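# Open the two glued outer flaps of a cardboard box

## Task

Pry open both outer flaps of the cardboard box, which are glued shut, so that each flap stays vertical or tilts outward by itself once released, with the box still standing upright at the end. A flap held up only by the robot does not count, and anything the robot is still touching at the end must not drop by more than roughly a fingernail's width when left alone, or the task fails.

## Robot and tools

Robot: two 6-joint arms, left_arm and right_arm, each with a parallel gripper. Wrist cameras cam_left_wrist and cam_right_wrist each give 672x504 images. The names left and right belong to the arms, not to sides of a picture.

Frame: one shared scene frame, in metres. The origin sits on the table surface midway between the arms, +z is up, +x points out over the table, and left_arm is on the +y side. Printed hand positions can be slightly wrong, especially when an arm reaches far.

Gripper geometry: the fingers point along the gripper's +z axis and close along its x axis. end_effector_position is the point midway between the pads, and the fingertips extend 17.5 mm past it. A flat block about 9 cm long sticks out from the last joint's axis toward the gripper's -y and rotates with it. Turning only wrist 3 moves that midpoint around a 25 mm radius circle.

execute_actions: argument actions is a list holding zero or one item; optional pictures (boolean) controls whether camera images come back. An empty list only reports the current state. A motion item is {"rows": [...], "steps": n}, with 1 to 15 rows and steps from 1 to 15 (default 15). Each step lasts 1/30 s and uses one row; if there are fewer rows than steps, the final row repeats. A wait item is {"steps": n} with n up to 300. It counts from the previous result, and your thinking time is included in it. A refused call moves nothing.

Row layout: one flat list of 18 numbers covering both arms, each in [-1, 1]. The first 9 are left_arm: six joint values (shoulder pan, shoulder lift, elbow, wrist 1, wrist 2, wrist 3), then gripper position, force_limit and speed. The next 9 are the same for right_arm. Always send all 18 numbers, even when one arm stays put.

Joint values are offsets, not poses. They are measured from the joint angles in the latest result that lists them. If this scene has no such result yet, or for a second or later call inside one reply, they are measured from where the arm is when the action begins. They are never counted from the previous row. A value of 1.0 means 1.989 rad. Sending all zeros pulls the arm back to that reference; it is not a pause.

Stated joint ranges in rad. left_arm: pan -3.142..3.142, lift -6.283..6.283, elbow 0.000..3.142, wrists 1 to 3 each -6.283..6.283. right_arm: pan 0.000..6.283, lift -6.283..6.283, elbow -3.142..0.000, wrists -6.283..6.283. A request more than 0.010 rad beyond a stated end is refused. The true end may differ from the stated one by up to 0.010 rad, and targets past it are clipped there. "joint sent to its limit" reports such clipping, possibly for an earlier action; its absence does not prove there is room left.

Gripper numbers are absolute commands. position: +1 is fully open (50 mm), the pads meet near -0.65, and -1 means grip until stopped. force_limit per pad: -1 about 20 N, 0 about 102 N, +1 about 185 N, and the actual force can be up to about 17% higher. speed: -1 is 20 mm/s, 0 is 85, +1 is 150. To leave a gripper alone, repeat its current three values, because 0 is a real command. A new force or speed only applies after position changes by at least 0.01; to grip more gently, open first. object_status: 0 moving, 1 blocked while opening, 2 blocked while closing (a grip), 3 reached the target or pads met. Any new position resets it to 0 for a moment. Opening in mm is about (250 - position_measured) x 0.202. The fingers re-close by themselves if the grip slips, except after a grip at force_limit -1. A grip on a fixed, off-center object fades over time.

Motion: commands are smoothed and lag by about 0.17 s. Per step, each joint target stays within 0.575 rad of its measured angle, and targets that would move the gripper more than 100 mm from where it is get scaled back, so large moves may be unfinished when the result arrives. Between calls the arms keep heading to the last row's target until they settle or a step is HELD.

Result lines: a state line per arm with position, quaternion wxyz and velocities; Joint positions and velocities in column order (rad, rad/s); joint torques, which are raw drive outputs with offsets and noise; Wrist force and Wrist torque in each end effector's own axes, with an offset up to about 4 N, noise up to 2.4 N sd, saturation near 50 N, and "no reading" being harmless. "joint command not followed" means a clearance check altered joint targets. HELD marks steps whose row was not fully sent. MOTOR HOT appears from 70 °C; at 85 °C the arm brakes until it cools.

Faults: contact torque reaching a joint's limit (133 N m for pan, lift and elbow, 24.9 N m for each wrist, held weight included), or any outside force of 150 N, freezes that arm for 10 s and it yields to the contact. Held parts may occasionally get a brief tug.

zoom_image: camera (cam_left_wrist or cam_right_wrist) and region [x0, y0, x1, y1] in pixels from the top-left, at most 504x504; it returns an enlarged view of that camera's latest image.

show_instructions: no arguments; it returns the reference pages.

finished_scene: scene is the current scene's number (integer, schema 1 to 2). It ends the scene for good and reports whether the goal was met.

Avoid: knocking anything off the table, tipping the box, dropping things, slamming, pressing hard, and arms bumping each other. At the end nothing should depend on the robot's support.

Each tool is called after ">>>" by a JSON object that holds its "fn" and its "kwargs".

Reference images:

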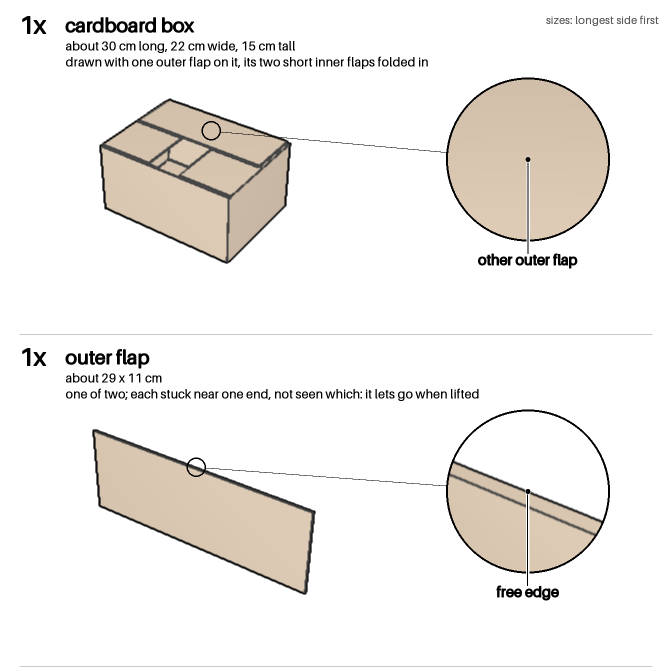

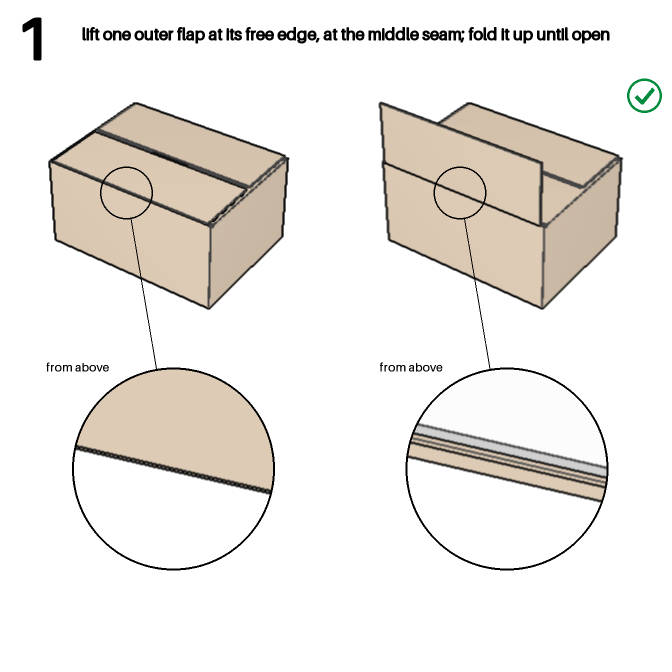

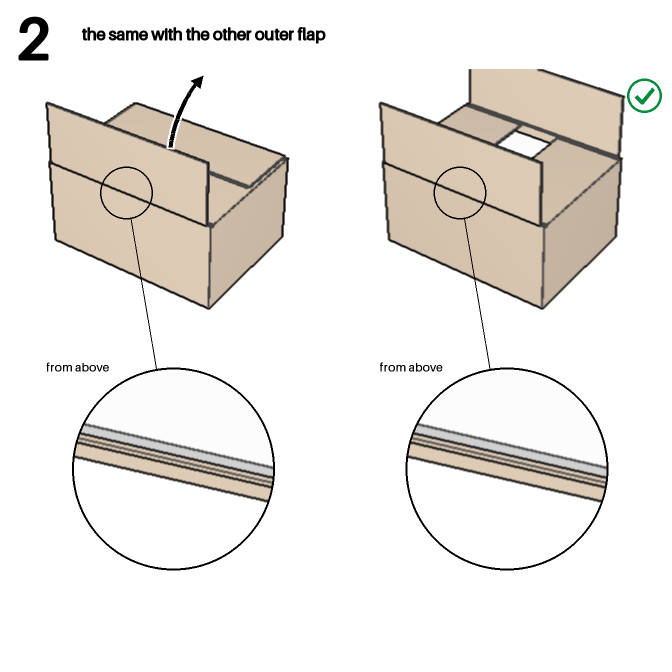

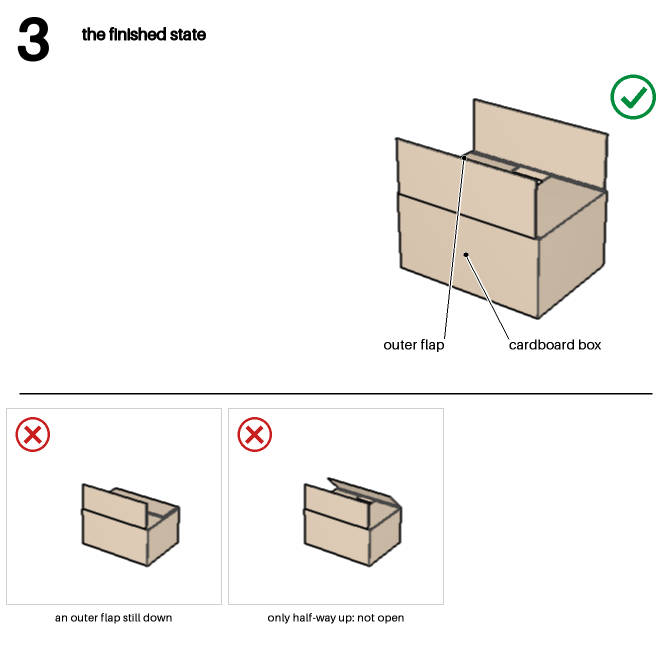

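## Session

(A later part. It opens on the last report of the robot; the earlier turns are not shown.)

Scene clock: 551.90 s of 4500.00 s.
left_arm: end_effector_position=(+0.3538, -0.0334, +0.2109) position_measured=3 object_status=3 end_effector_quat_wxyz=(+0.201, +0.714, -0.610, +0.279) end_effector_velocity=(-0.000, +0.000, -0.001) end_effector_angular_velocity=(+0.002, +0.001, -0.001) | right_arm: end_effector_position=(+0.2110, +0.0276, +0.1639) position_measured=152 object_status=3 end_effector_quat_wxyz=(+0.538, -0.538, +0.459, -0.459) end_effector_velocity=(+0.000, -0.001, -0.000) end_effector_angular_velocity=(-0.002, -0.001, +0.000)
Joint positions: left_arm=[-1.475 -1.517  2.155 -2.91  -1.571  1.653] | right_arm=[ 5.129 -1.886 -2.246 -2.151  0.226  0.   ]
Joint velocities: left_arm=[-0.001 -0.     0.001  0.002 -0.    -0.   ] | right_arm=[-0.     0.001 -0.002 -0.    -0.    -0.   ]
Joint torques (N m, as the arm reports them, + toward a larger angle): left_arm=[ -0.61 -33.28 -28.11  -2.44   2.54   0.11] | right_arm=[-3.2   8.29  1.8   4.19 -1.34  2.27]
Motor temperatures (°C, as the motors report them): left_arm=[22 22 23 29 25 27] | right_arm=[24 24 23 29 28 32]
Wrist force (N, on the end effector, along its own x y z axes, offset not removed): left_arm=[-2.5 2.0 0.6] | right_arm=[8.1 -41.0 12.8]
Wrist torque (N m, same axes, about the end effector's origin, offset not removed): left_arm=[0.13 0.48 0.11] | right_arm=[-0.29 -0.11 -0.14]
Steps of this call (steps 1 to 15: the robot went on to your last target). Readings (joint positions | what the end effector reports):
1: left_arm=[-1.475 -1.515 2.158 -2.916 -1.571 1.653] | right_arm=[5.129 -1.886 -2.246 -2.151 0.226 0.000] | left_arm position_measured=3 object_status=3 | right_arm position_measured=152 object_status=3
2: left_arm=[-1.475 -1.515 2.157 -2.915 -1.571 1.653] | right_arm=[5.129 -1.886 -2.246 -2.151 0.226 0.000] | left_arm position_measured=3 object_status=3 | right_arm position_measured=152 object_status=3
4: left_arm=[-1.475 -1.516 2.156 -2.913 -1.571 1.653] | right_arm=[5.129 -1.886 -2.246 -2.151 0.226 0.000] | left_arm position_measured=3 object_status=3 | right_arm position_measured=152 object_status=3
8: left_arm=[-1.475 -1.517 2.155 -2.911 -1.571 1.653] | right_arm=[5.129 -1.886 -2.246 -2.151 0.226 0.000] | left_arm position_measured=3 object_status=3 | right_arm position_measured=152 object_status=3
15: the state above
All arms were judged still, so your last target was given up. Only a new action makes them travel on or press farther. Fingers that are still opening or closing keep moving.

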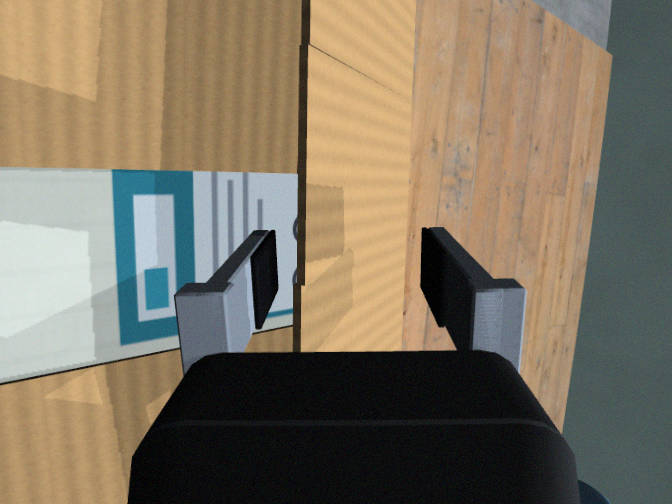

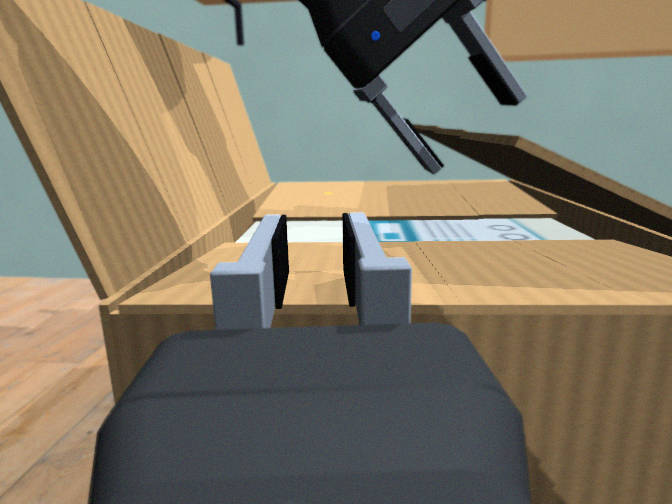

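>>> {"fn": "execute_actions", "kwargs": {"actions": [{"rows":[[0,0.0068,-0.0236,0.032,0,0,1,0,0, 0,0,0,0,0,0,0,0,0],[0,0.0136,-0.047,0.064,0,0,1,0,0, 0,0,0,0,0,0,0,0,0],[0,0.0204,-0.071,0.096,0,0,1,0,0, 0,0,0,0,0,0,0,0,0],[0,0.027,-0.094,0.128,0,0,1,0,0, 0,0,0,0,0,0,0,0,0],[0,0.034,-0.118,0.16,0,0,1,0,0, 0,0,0,0,0,0,0,0,0],[0,0.0407,-0.1415,0.1916,0,0,1,0,0, 0,0,0,0,0,0,0,0,0],[0,0.0475,-0.165,0.2235,0,0,1,0,0, 0,0,0,0,0,0,0,0,0],[0,0.0543,-0.1886,0.2554,0,0,1,0,0, 0,0,0,0,0,0,0,0,0],[0,0.0611,-0.2122,0.2874,0,0,1,0,0, 0,0,0,0,0,0,0,0,0],[0,0.0679,-0.2358,0.3193,0,0,1,0,0, 0,0,0,0,0,0,0,0,0]],"steps":15}], "pictures": false}}

>>> {"fn": "execute_actions", "kwargs": {"actions": [{"steps":25}]}}

Scene clock: 567.43 s of 4500.00 s.
left_arm: end_effector_position=(+0.3673, -0.0895, +0.2430) position_measured=3 object_status=3 end_effector_quat_wxyz=(+0.131, +0.741, -0.634, +0.181) end_effector_velocity=(+0.012, -0.042, +0.063) end_effector_angular_velocity=(+0.376, +0.091, +0.002) | right_arm: end_effector_position=(+0.2110, +0.0276, +0.1639) position_measured=152 object_status=3 end_effector_quat_wxyz=(+0.538, -0.538, +0.459, -0.459) end_effector_velocity=(+0.000, -0.001, -0.001) end_effector_angular_velocity=(-0.002, -0.001, -0.001)
Joint positions: left_arm=[-1.475 -1.402  1.76  -2.38  -1.571  1.653] | right_arm=[ 5.129 -1.886 -2.246 -2.151  0.226  0.   ]
Joint velocities: left_arm=[ 0.003  0.152 -0.573  0.809 -0.     0.001] | right_arm=[ 0.    -0.001 -0.001  0.001  0.001 -0.   ]
Joint torques (N m, as the arm reports them, + toward a larger angle): left_arm=[ -0.21 -31.65 -23.7   -2.03   2.23   0.2 ] | right_arm=[-1.69 22.82  9.48  2.75 -1.26  2.11]
Motor temperatures (°C, as the motors report them): left_arm=[22 22 23 29 25 27] | right_arm=[24 24 23 29 28 32]
Wrist force (N, on the end effector, along its own x y z axes, offset not removed): left_arm=[-0.5 1.1 1.5] | right_arm=[7.1 -43.0 10.1]
Wrist torque (N m, same axes, about the end effector's origin, offset not removed): left_arm=[0.20 0.07 0.02] | right_arm=[-0.57 -0.05 -0.21]
Steps of this call (steps 1 to 90: nothing new was sent; then 12.03 s passed at rest; steps 91 to 105: all 15 steps of this action). Readings (joint positions | what the end effector reports):
91: left_arm=[-1.475 -1.517 2.154 -2.910 -1.571 1.653] | right_arm=[5.129 -1.886 -2.246 -2.151 0.226 0.000] | left_arm position_measured=3 object_status=3 | right_arm position_measured=152 object_status=3
92: left_arm=[-1.475 -1.516 2.152 -2.906 -1.571 1.653] | right_arm=[5.129 -1.886 -2.246 -2.151 0.226 0.000] | left_arm position_measured=3 object_status=3 | right_arm position_measured=152 object_status=3
94: left_arm=[-1.475 -1.508 2.126 -2.873 -1.571 1.653] | right_arm=[5.129 -1.886 -2.246 -2.151 0.226 0.000] | left_arm position_measured=3 object_status=3 | right_arm position_measured=152 object_status=3
98: left_arm=[-1.475 -1.471 2.007 -2.718 -1.571 1.653] | right_arm=[5.129 -1.886 -2.246 -2.151 0.226 0.000] | left_arm position_measured=3 object_status=3 | right_arm position_measured=152 object_status=3
105: the state above

Scene clock: 568.27 s of 4500.00 s.
left_arm: end_effector_position=(+0.3684, -0.0940, +0.2513) position_measured=3 object_status=3 end_effector_quat_wxyz=(+0.116, +0.745, -0.637, +0.161) end_effector_velocity=(-0.001, -0.000, -0.000) end_effector_angular_velocity=(+0.001, +0.000, -0.002) | right_arm: end_effector_position=(+0.2110, +0.0276, +0.1639) position_measured=152 object_status=3 end_effector_quat_wxyz=(+0.538, -0.538, +0.459, -0.459) end_effector_velocity=(-0.000, -0.000, -0.000) end_effector_angular_velocity=(-0.001, -0.000, -0.000)
Joint positions: left_arm=[-1.475 -1.382  1.686 -2.275 -1.571  1.653] | right_arm=[ 5.129 -1.886 -2.246 -2.151  0.226  0.   ]
Joint velocities: left_arm=[-0.002  0.     0.     0.001 -0.     0.   ] | right_arm=[ 0. -0. -0. -0.  0. -0.]
Joint torques (N m, as the arm reports them, + toward a larger angle): left_arm=[ -0.3  -30.03 -33.06  -2.89   1.75   0.14] | right_arm=[-3.95 22.6   9.41  2.36 -1.19  2.23]
Motor temperatures (°C, as the motors report them): left_arm=[22 22 23 29 25 27] | right_arm=[24 24 23 29 28 32]
Wrist force (N, on the end effector, along its own x y z axes, offset not removed): left_arm=[-3.9 0.2 3.2] | right_arm=[7.2 -41.7 10.1]
Wrist torque (N m, same axes, about the end effector's origin, offset not removed): left_arm=[0.00 0.63 0.20] | right_arm=[-0.36 -0.18 0.01]
Steps of this call (steps 1 to 25: the robot went on to your last target). Readings (joint positions | what the end effector reports):
1: left_arm=[-1.475 -1.397 1.743 -2.356 -1.571 1.653] | right_arm=[5.129 -1.886 -2.246 -2.151 0.226 0.000] | left_arm position_measured=3 object_status=3 | right_arm position_measured=152 object_status=3
2: left_arm=[-1.475 -1.394 1.730 -2.337 -1.571 1.653] | right_arm=[5.129 -1.886 -2.246 -2.151 0.226 0.000] | left_arm position_measured=3 object_status=3 | right_arm position_measured=152 object_status=3
4: left_arm=[-1.475 -1.389 1.712 -2.312 -1.571 1.653] | right_arm=[5.129 -1.886 -2.246 -2.151 0.226 0.000] | left_arm position_measured=3 object_status=3 | right_arm position_measured=152 object_status=3
8: left_arm=[-1.475 -1.384 1.695 -2.288 -1.571 1.653] | right_arm=[5.129 -1.886 -2.246 -2.151 0.226 0.000] | left_arm position_measured=3 object_status=3 | right_arm position_measured=152 object_status=3
25: the state above

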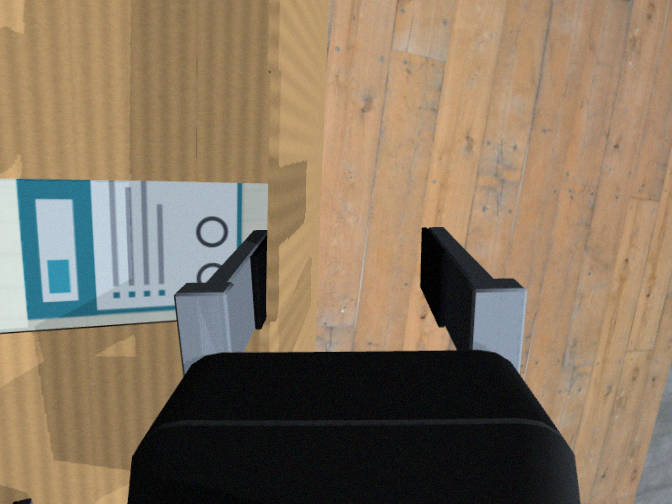

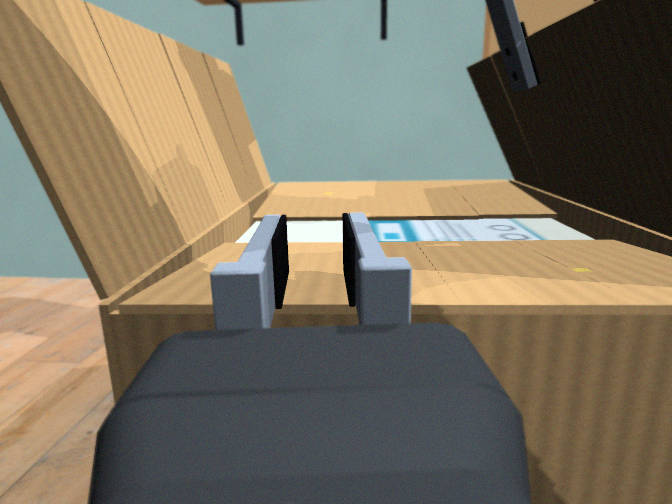

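>>> {"fn": "execute_actions", "kwargs": {"actions": [{"rows":[[0,0.0188,-0.0324,0.0337,0,0,1,0,0, 0,0,0,0,0,0,0,0,0],[0,0.0377,-0.065,0.0674,0,0,1,0,0, 0,0,0,0,0,0,0,0,0],[0,0.0565,-0.0973,0.101,0,0,1,0,0, 0,0,0,0,0,0,0,0,0],[0,0.0754,-0.13,0.135,0,0,1,0,0, 0,0,0,0,0,0,0,0,0],[0,0.094,-0.162,0.1685,0,0,1,0,0, 0,0,0,0,0,0,0,0,0],[0,0.113,-0.1946,0.202,0,0,1,0,0, 0,0,0,0,0,0,0,0,0],[0,0.132,-0.227,0.236,0,0,1,0,0, 0,0,0,0,0,0,0,0,0],[0,0.1507,-0.2594,0.27,0,0,1,0,0, 0,0,0,0,0,0,0,0,0],[0,0.1696,-0.292,0.303,0,0,1,0,0, 0,0,0,0,0,0,0,0,0],[0,0.1884,-0.3243,0.337,0,0,1,0,0, 0,0,0,0,0,0,0,0,0]],"steps":15}], "pictures": false}}

>>> {"fn": "execute_actions", "kwargs": {"actions": [{"steps":30}]}}

Scene clock: 578.50 s of 4500.00 s.
left_arm: end_effector_position=(+0.3829, -0.1539, +0.2360) position_measured=3 object_status=3 end_effector_quat_wxyz=(+0.018, +0.760, -0.650, +0.026) end_effector_velocity=(+0.011, -0.050, -0.000) end_effector_angular_velocity=(+0.468, +0.113, -0.002) | right_arm: end_effector_position=(+0.2110, +0.0276, +0.1639) position_measured=152 object_status=3 end_effector_quat_wxyz=(+0.538, -0.538, +0.459, -0.459) end_effector_velocity=(-0.000, +0.000, +0.000) end_effector_angular_velocity=(+0.002, +0.001, +0.001)
Joint positions: left_arm=[-1.475 -1.065  1.148 -1.717 -1.571  1.653] | right_arm=[ 5.129 -1.886 -2.246 -2.151  0.226  0.   ]
Joint velocities: left_arm=[-0.002  0.449 -0.831  0.864  0.     0.   ] | right_arm=[-0.     0.     0.001  0.    -0.001  0.001]
Joint torques (N m, as the arm reports them, + toward a larger angle): left_arm=[ -0.78 -57.   -23.2   -2.17  -0.18   0.18] | right_arm=[-2.5  21.83  9.31  2.56 -1.31  2.22]
Motor temperatures (°C, as the motors report them): left_arm=[22 22 23 29 25 27] | right_arm=[24 24 23 29 28 32]
Wrist force (N, on the end effector, along its own x y z axes, offset not removed): left_arm=[0.0 -5.1 2.6] | right_arm=[8.2 -45.1 10.3]
Wrist torque (N m, same axes, about the end effector's origin, offset not removed): left_arm=[-0.96 -0.41 0.04] | right_arm=[-1.01 -0.20 -0.29]
Steps of this call (steps 1 to 15: the robot went on to your last target; steps 16 to 90: nothing new was sent; then 6.73 s passed at rest; steps 91 to 105: all 15 steps of this action). Readings (joint positions | what the end effector reports):
91: left_arm=[-1.475 -1.382 1.686 -2.275 -1.571 1.653] | right_arm=[5.129 -1.886 -2.246 -2.151 0.226 0.000] | left_arm position_measured=3 object_status=3 | right_arm position_measured=152 object_status=3
92: left_arm=[-1.475 -1.380 1.682 -2.272 -1.571 1.653] | right_arm=[5.129 -1.886 -2.246 -2.151 0.226 0.000] | left_arm position_measured=3 object_status=3 | right_arm position_measured=152 object_status=3
94: left_arm=[-1.475 -1.358 1.649 -2.237 -1.571 1.653] | right_arm=[5.129 -1.886 -2.246 -2.151 0.226 0.000] | left_arm position_measured=3 object_status=3 | right_arm position_measured=152 object_status=3
98: left_arm=[-1.475 -1.262 1.491 -2.074 -1.571 1.653] | right_arm=[5.129 -1.886 -2.246 -2.151 0.226 0.000] | left_arm position_measured=3 object_status=3 | right_arm position_measured=152 object_status=3
105: the state above

Scene clock: 579.50 s of 4500.00 s.
left_arm: end_effector_position=(+0.3842, -0.1590, +0.2362) position_measured=3 object_status=3 end_effector_quat_wxyz=(+0.000, +0.760, -0.650, +0.000) end_effector_velocity=(-0.000, -0.001, +0.001) end_effector_angular_velocity=(-0.002, -0.000, +0.000) | right_arm: end_effector_position=(+0.2110, +0.0276, +0.1639) position_measured=152 object_status=3 end_effector_quat_wxyz=(+0.538, -0.538, +0.459, -0.459) end_effector_velocity=(-0.000, +0.001, +0.000) end_effector_angular_velocity=(-0.001, -0.000, +0.002)
Joint positions: left_arm=[-1.475 -1.007  1.041 -1.605 -1.571  1.653] | right_arm=[ 5.129 -1.886 -2.246 -2.151  0.226  0.   ]
Joint velocities: left_arm=[-0.     0.    -0.002  0.    -0.    -0.001] | right_arm=[ 0.    -0.     0.001 -0.    -0.001 -0.001]
Joint torques (N m, as the arm reports them, + toward a larger angle): left_arm=[ -0.73 -46.86 -33.2   -2.2   -0.18   0.23] | right_arm=[-2.65 21.39  9.31  2.48 -1.17  2.1 ]
Motor temperatures (°C, as the motors report them): left_arm=[22 22 23 29 25 27] | right_arm=[24 24 23 29 28 32]
Wrist force (N, on the end effector, along its own x y z axes, offset not removed): left_arm=[-2.0 -2.6 5.3] | right_arm=[5.9 -43.3 9.2]
Wrist torque (N m, same axes, about the end effector's origin, offset not removed): left_arm=[-0.42 0.05 0.17] | right_arm=[-0.65 0.17 -0.15]
Steps of this call (steps 1 to 30: the robot went on to your last target). Readings (joint positions | what the end effector reports):
1: left_arm=[-1.475 -1.052 1.123 -1.691 -1.571 1.653] | right_arm=[5.129 -1.886 -2.246 -2.151 0.226 0.000] | left_arm position_measured=3 object_status=3 | right_arm position_measured=152 object_status=3
2: left_arm=[-1.475 -1.041 1.104 -1.671 -1.571 1.653] | right_arm=[5.129 -1.886 -2.246 -2.151 0.226 0.000] | left_arm position_measured=3 object_status=3 | right_arm position_measured=152 object_status=3
4: left_arm=[-1.475 -1.028 1.079 -1.644 -1.571 1.653] | right_arm=[5.129 -1.886 -2.246 -2.151 0.226 0.000] | left_arm position_measured=3 object_status=3 | right_arm position_measured=152 object_status=3
8: left_arm=[-1.475 -1.015 1.054 -1.619 -1.571 1.653] | right_arm=[5.129 -1.886 -2.246 -2.151 0.226 0.000] | left_arm position_measured=3 object_status=3 | right_arm position_measured=152 object_status=3
30: the state above
All arms were judged still, so your last target was given up. Only a new action makes them travel on or press farther. Fingers that are still opening or closing keep moving.

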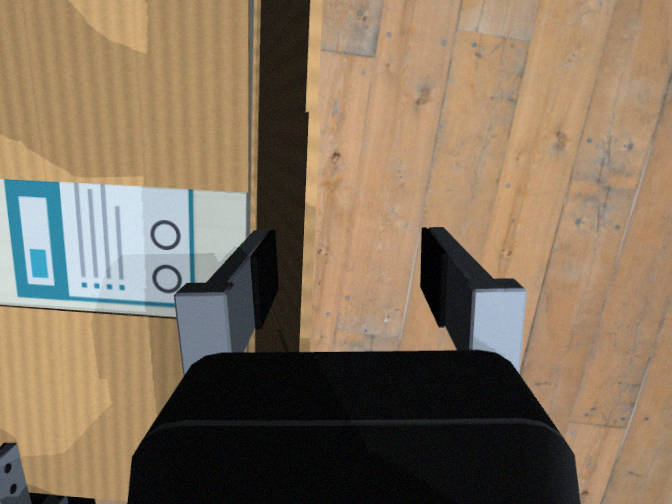

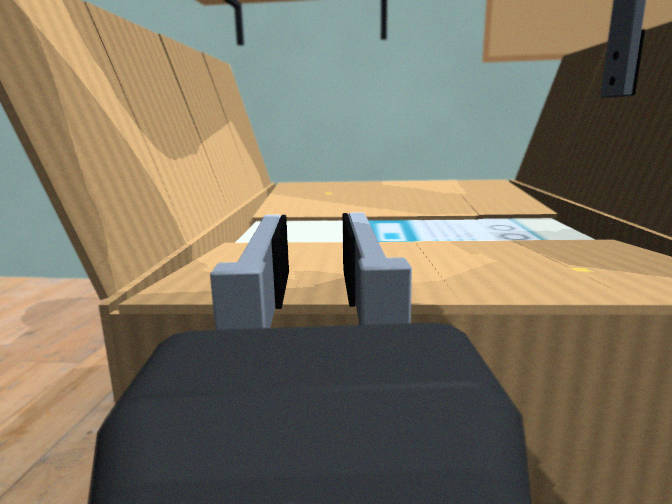

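>>> {"fn": "execute_actions", "kwargs": {"actions": [{"rows":[[0,-0.0011,-0.0285,0.0296,0,0,1,0,0, 0,0.0186,0.005,-0.0234,0,0,0,0,0],[0,-0.0022,-0.057,0.059,0,0,1,0,0, 0,0.0186,0.005,-0.0234,0,0,0,0,0],[0,-0.0033,-0.0855,0.0887,0,0,1,0,0, 0,0.0186,0.005,-0.0234,0,0,0,0,0]],"steps":15}], "pictures": false}}

>>> {"fn": "execute_actions", "kwargs": {"actions": [{"steps":45}]}}

Scene clock: 587.10 s of 4500.00 s.
left_arm: end_effector_position=(+0.3829, -0.1537, +0.3032) position_measured=3 object_status=3 end_effector_quat_wxyz=(+0.000, +0.760, -0.650, +0.000) end_effector_velocity=(-0.001, +0.004, +0.027) end_effector_angular_velocity=(-0.000, -0.000, +0.001) | right_arm: end_effector_position=(+0.2109, +0.0277, +0.1784) position_measured=152 object_status=3 end_effector_quat_wxyz=(+0.538, -0.538, +0.459, -0.459) end_effector_velocity=(+0.000, -0.000, +0.004) end_effector_angular_velocity=(+0.000, +0.000, -0.001)
Joint positions: left_arm=[-1.475 -1.014  0.879 -1.437 -1.571  1.653] | right_arm=[ 5.129 -1.85  -2.236 -2.196  0.226  0.   ]
Joint velocities: left_arm=[-0.    -0.002 -0.066  0.068 -0.    -0.001] | right_arm=[-0.     0.01   0.003 -0.013  0.001  0.   ]
Joint torques (N m, as the arm reports them, + toward a larger angle): left_arm=[ -0.17 -58.95 -29.05  -1.42  -0.18   0.13] | right_arm=[-1.79 33.89 21.49 -2.78 -1.3   2.11]
Motor temperatures (°C, as the motors report them): left_arm=[22 22 23 29 25 27] | right_arm=[24 24 23 29 28 32]
Wrist force (N, on the end effector, along its own x y z axes, offset not removed): left_arm=[2.4 1.5 0.9] | right_arm=[-1.0 -1.0 -3.8]
Wrist torque (N m, same axes, about the end effector's origin, offset not removed): left_arm=[0.42 -0.49 0.13] | right_arm=[-0.20 0.11 -0.02]
Steps of this call (steps 1 to 90: nothing new was sent; then 4.10 s passed at rest; steps 91 to 105: all 15 steps of this action). Readings (joint positions | what the end effector reports):
91: left_arm=[-1.475 -1.007 1.041 -1.605 -1.571 1.653] | right_arm=[5.129 -1.886 -2.246 -2.151 0.226 0.000] | left_arm position_measured=3 object_status=3 | right_arm position_measured=152 object_status=3
92: left_arm=[-1.475 -1.007 1.038 -1.602 -1.571 1.653] | right_arm=[5.129 -1.884 -2.245 -2.154 0.226 0.000] | left_arm position_measured=3 object_status=3 | right_arm position_measured=152 object_status=3
94: left_arm=[-1.475 -1.009 1.008 -1.570 -1.571 1.653] | right_arm=[5.129 -1.871 -2.242 -2.169 0.226 0.000] | left_arm position_measured=3 object_status=3 | right_arm position_measured=152 object_status=3
98: left_arm=[-1.475 -1.012 0.923 -1.483 -1.571 1.653] | right_arm=[5.129 -1.857 -2.238 -2.188 0.226 0.000] | left_arm position_measured=3 object_status=3 | right_arm position_measured=152 object_status=3
105: the state above

Scene clock: 588.60 s of 4500.00 s.
left_arm: end_effector_position=(+0.3827, -0.1531, +0.3067) position_measured=3 object_status=3 end_effector_quat_wxyz=(+0.000, +0.760, -0.650, +0.000) end_effector_velocity=(+0.001, +0.000, +0.001) end_effector_angular_velocity=(-0.001, -0.000, +0.002) | right_arm: end_effector_position=(+0.2109, +0.0277, +0.1790) position_measured=152 object_status=3 end_effector_quat_wxyz=(+0.538, -0.538, +0.459, -0.459) end_effector_velocity=(-0.000, +0.001, +0.000) end_effector_angular_velocity=(-0.000, -0.000, +0.002)
Joint positions: left_arm=[-1.475 -1.014  0.871 -1.428 -1.571  1.653] | right_arm=[ 5.129 -1.849 -2.236 -2.198  0.226  0.   ]
Joint velocities: left_arm=[ 0.001  0.    -0.002  0.    -0.    -0.   ] | right_arm=[ 0.     0.001  0.001 -0.001 -0.001 -0.   ]
Joint torques (N m, as the arm reports them, + toward a larger angle): left_arm=[ -0.74 -59.61 -31.37  -1.52  -0.12   0.22] | right_arm=[-2.49 35.84 20.92 -2.68 -1.08  2.07]
Motor temperatures (°C, as the motors report them): left_arm=[22 22 23 29 25 27] | right_arm=[24 24 23 29 28 32]
Wrist force (N, on the end effector, along its own x y z axes, offset not removed): left_arm=[0.1 -1.5 1.3] | right_arm=[0.1 -1.1 0.4]
Wrist torque (N m, same axes, about the end effector's origin, offset not removed): left_arm=[-0.15 -0.04 0.17] | right_arm=[-0.10 0.00 -0.07]
Steps of this call (steps 1 to 15: the robot went on to your last target; steps 16 to 45: nothing new was sent). Readings (joint positions | what the end effector reports):
1: left_arm=[-1.475 -1.014 0.877 -1.435 -1.571 1.653] | right_arm=[5.129 -1.850 -2.236 -2.197 0.226 0.000] | left_arm position_measured=3 object_status=3 | right_arm position_measured=152 object_status=3
2: left_arm=[-1.475 -1.014 0.876 -1.434 -1.571 1.653] | right_arm=[5.129 -1.850 -2.236 -2.197 0.226 0.000] | left_arm position_measured=3 object_status=3 | right_arm position_measured=152 object_status=3
4: left_arm=[-1.475 -1.014 0.874 -1.432 -1.571 1.653] | right_arm=[5.129 -1.849 -2.236 -2.197 0.226 0.000] | left_arm position_measured=3 object_status=3 | right_arm position_measured=152 object_status=3
8: left_arm=[-1.475 -1.014 0.872 -1.430 -1.571 1.653] | right_arm=[5.129 -1.849 -2.236 -2.198 0.226 0.000] | left_arm position_measured=3 object_status=3 | right_arm position_measured=152 object_status=3
45: the state above
All arms were judged still, so your last target was given up. Only a new action makes them travel on or press farther. Fingers that are still opening or closing keep moving.

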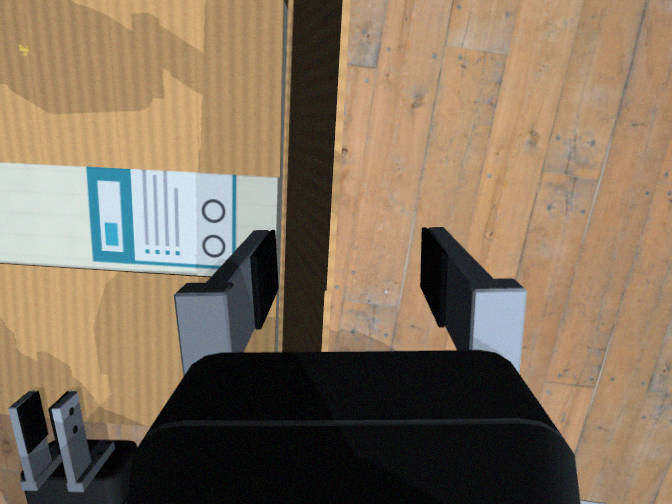

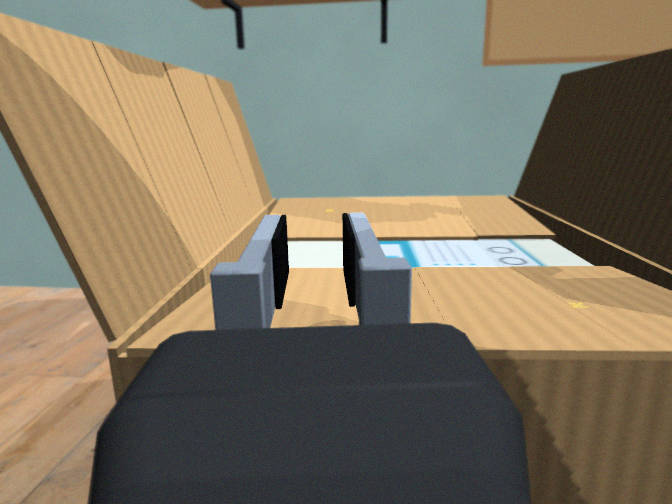

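>>> {"fn": "finished_scene", "kwargs": {"scene": 1}}

The scene is finished: the task was done.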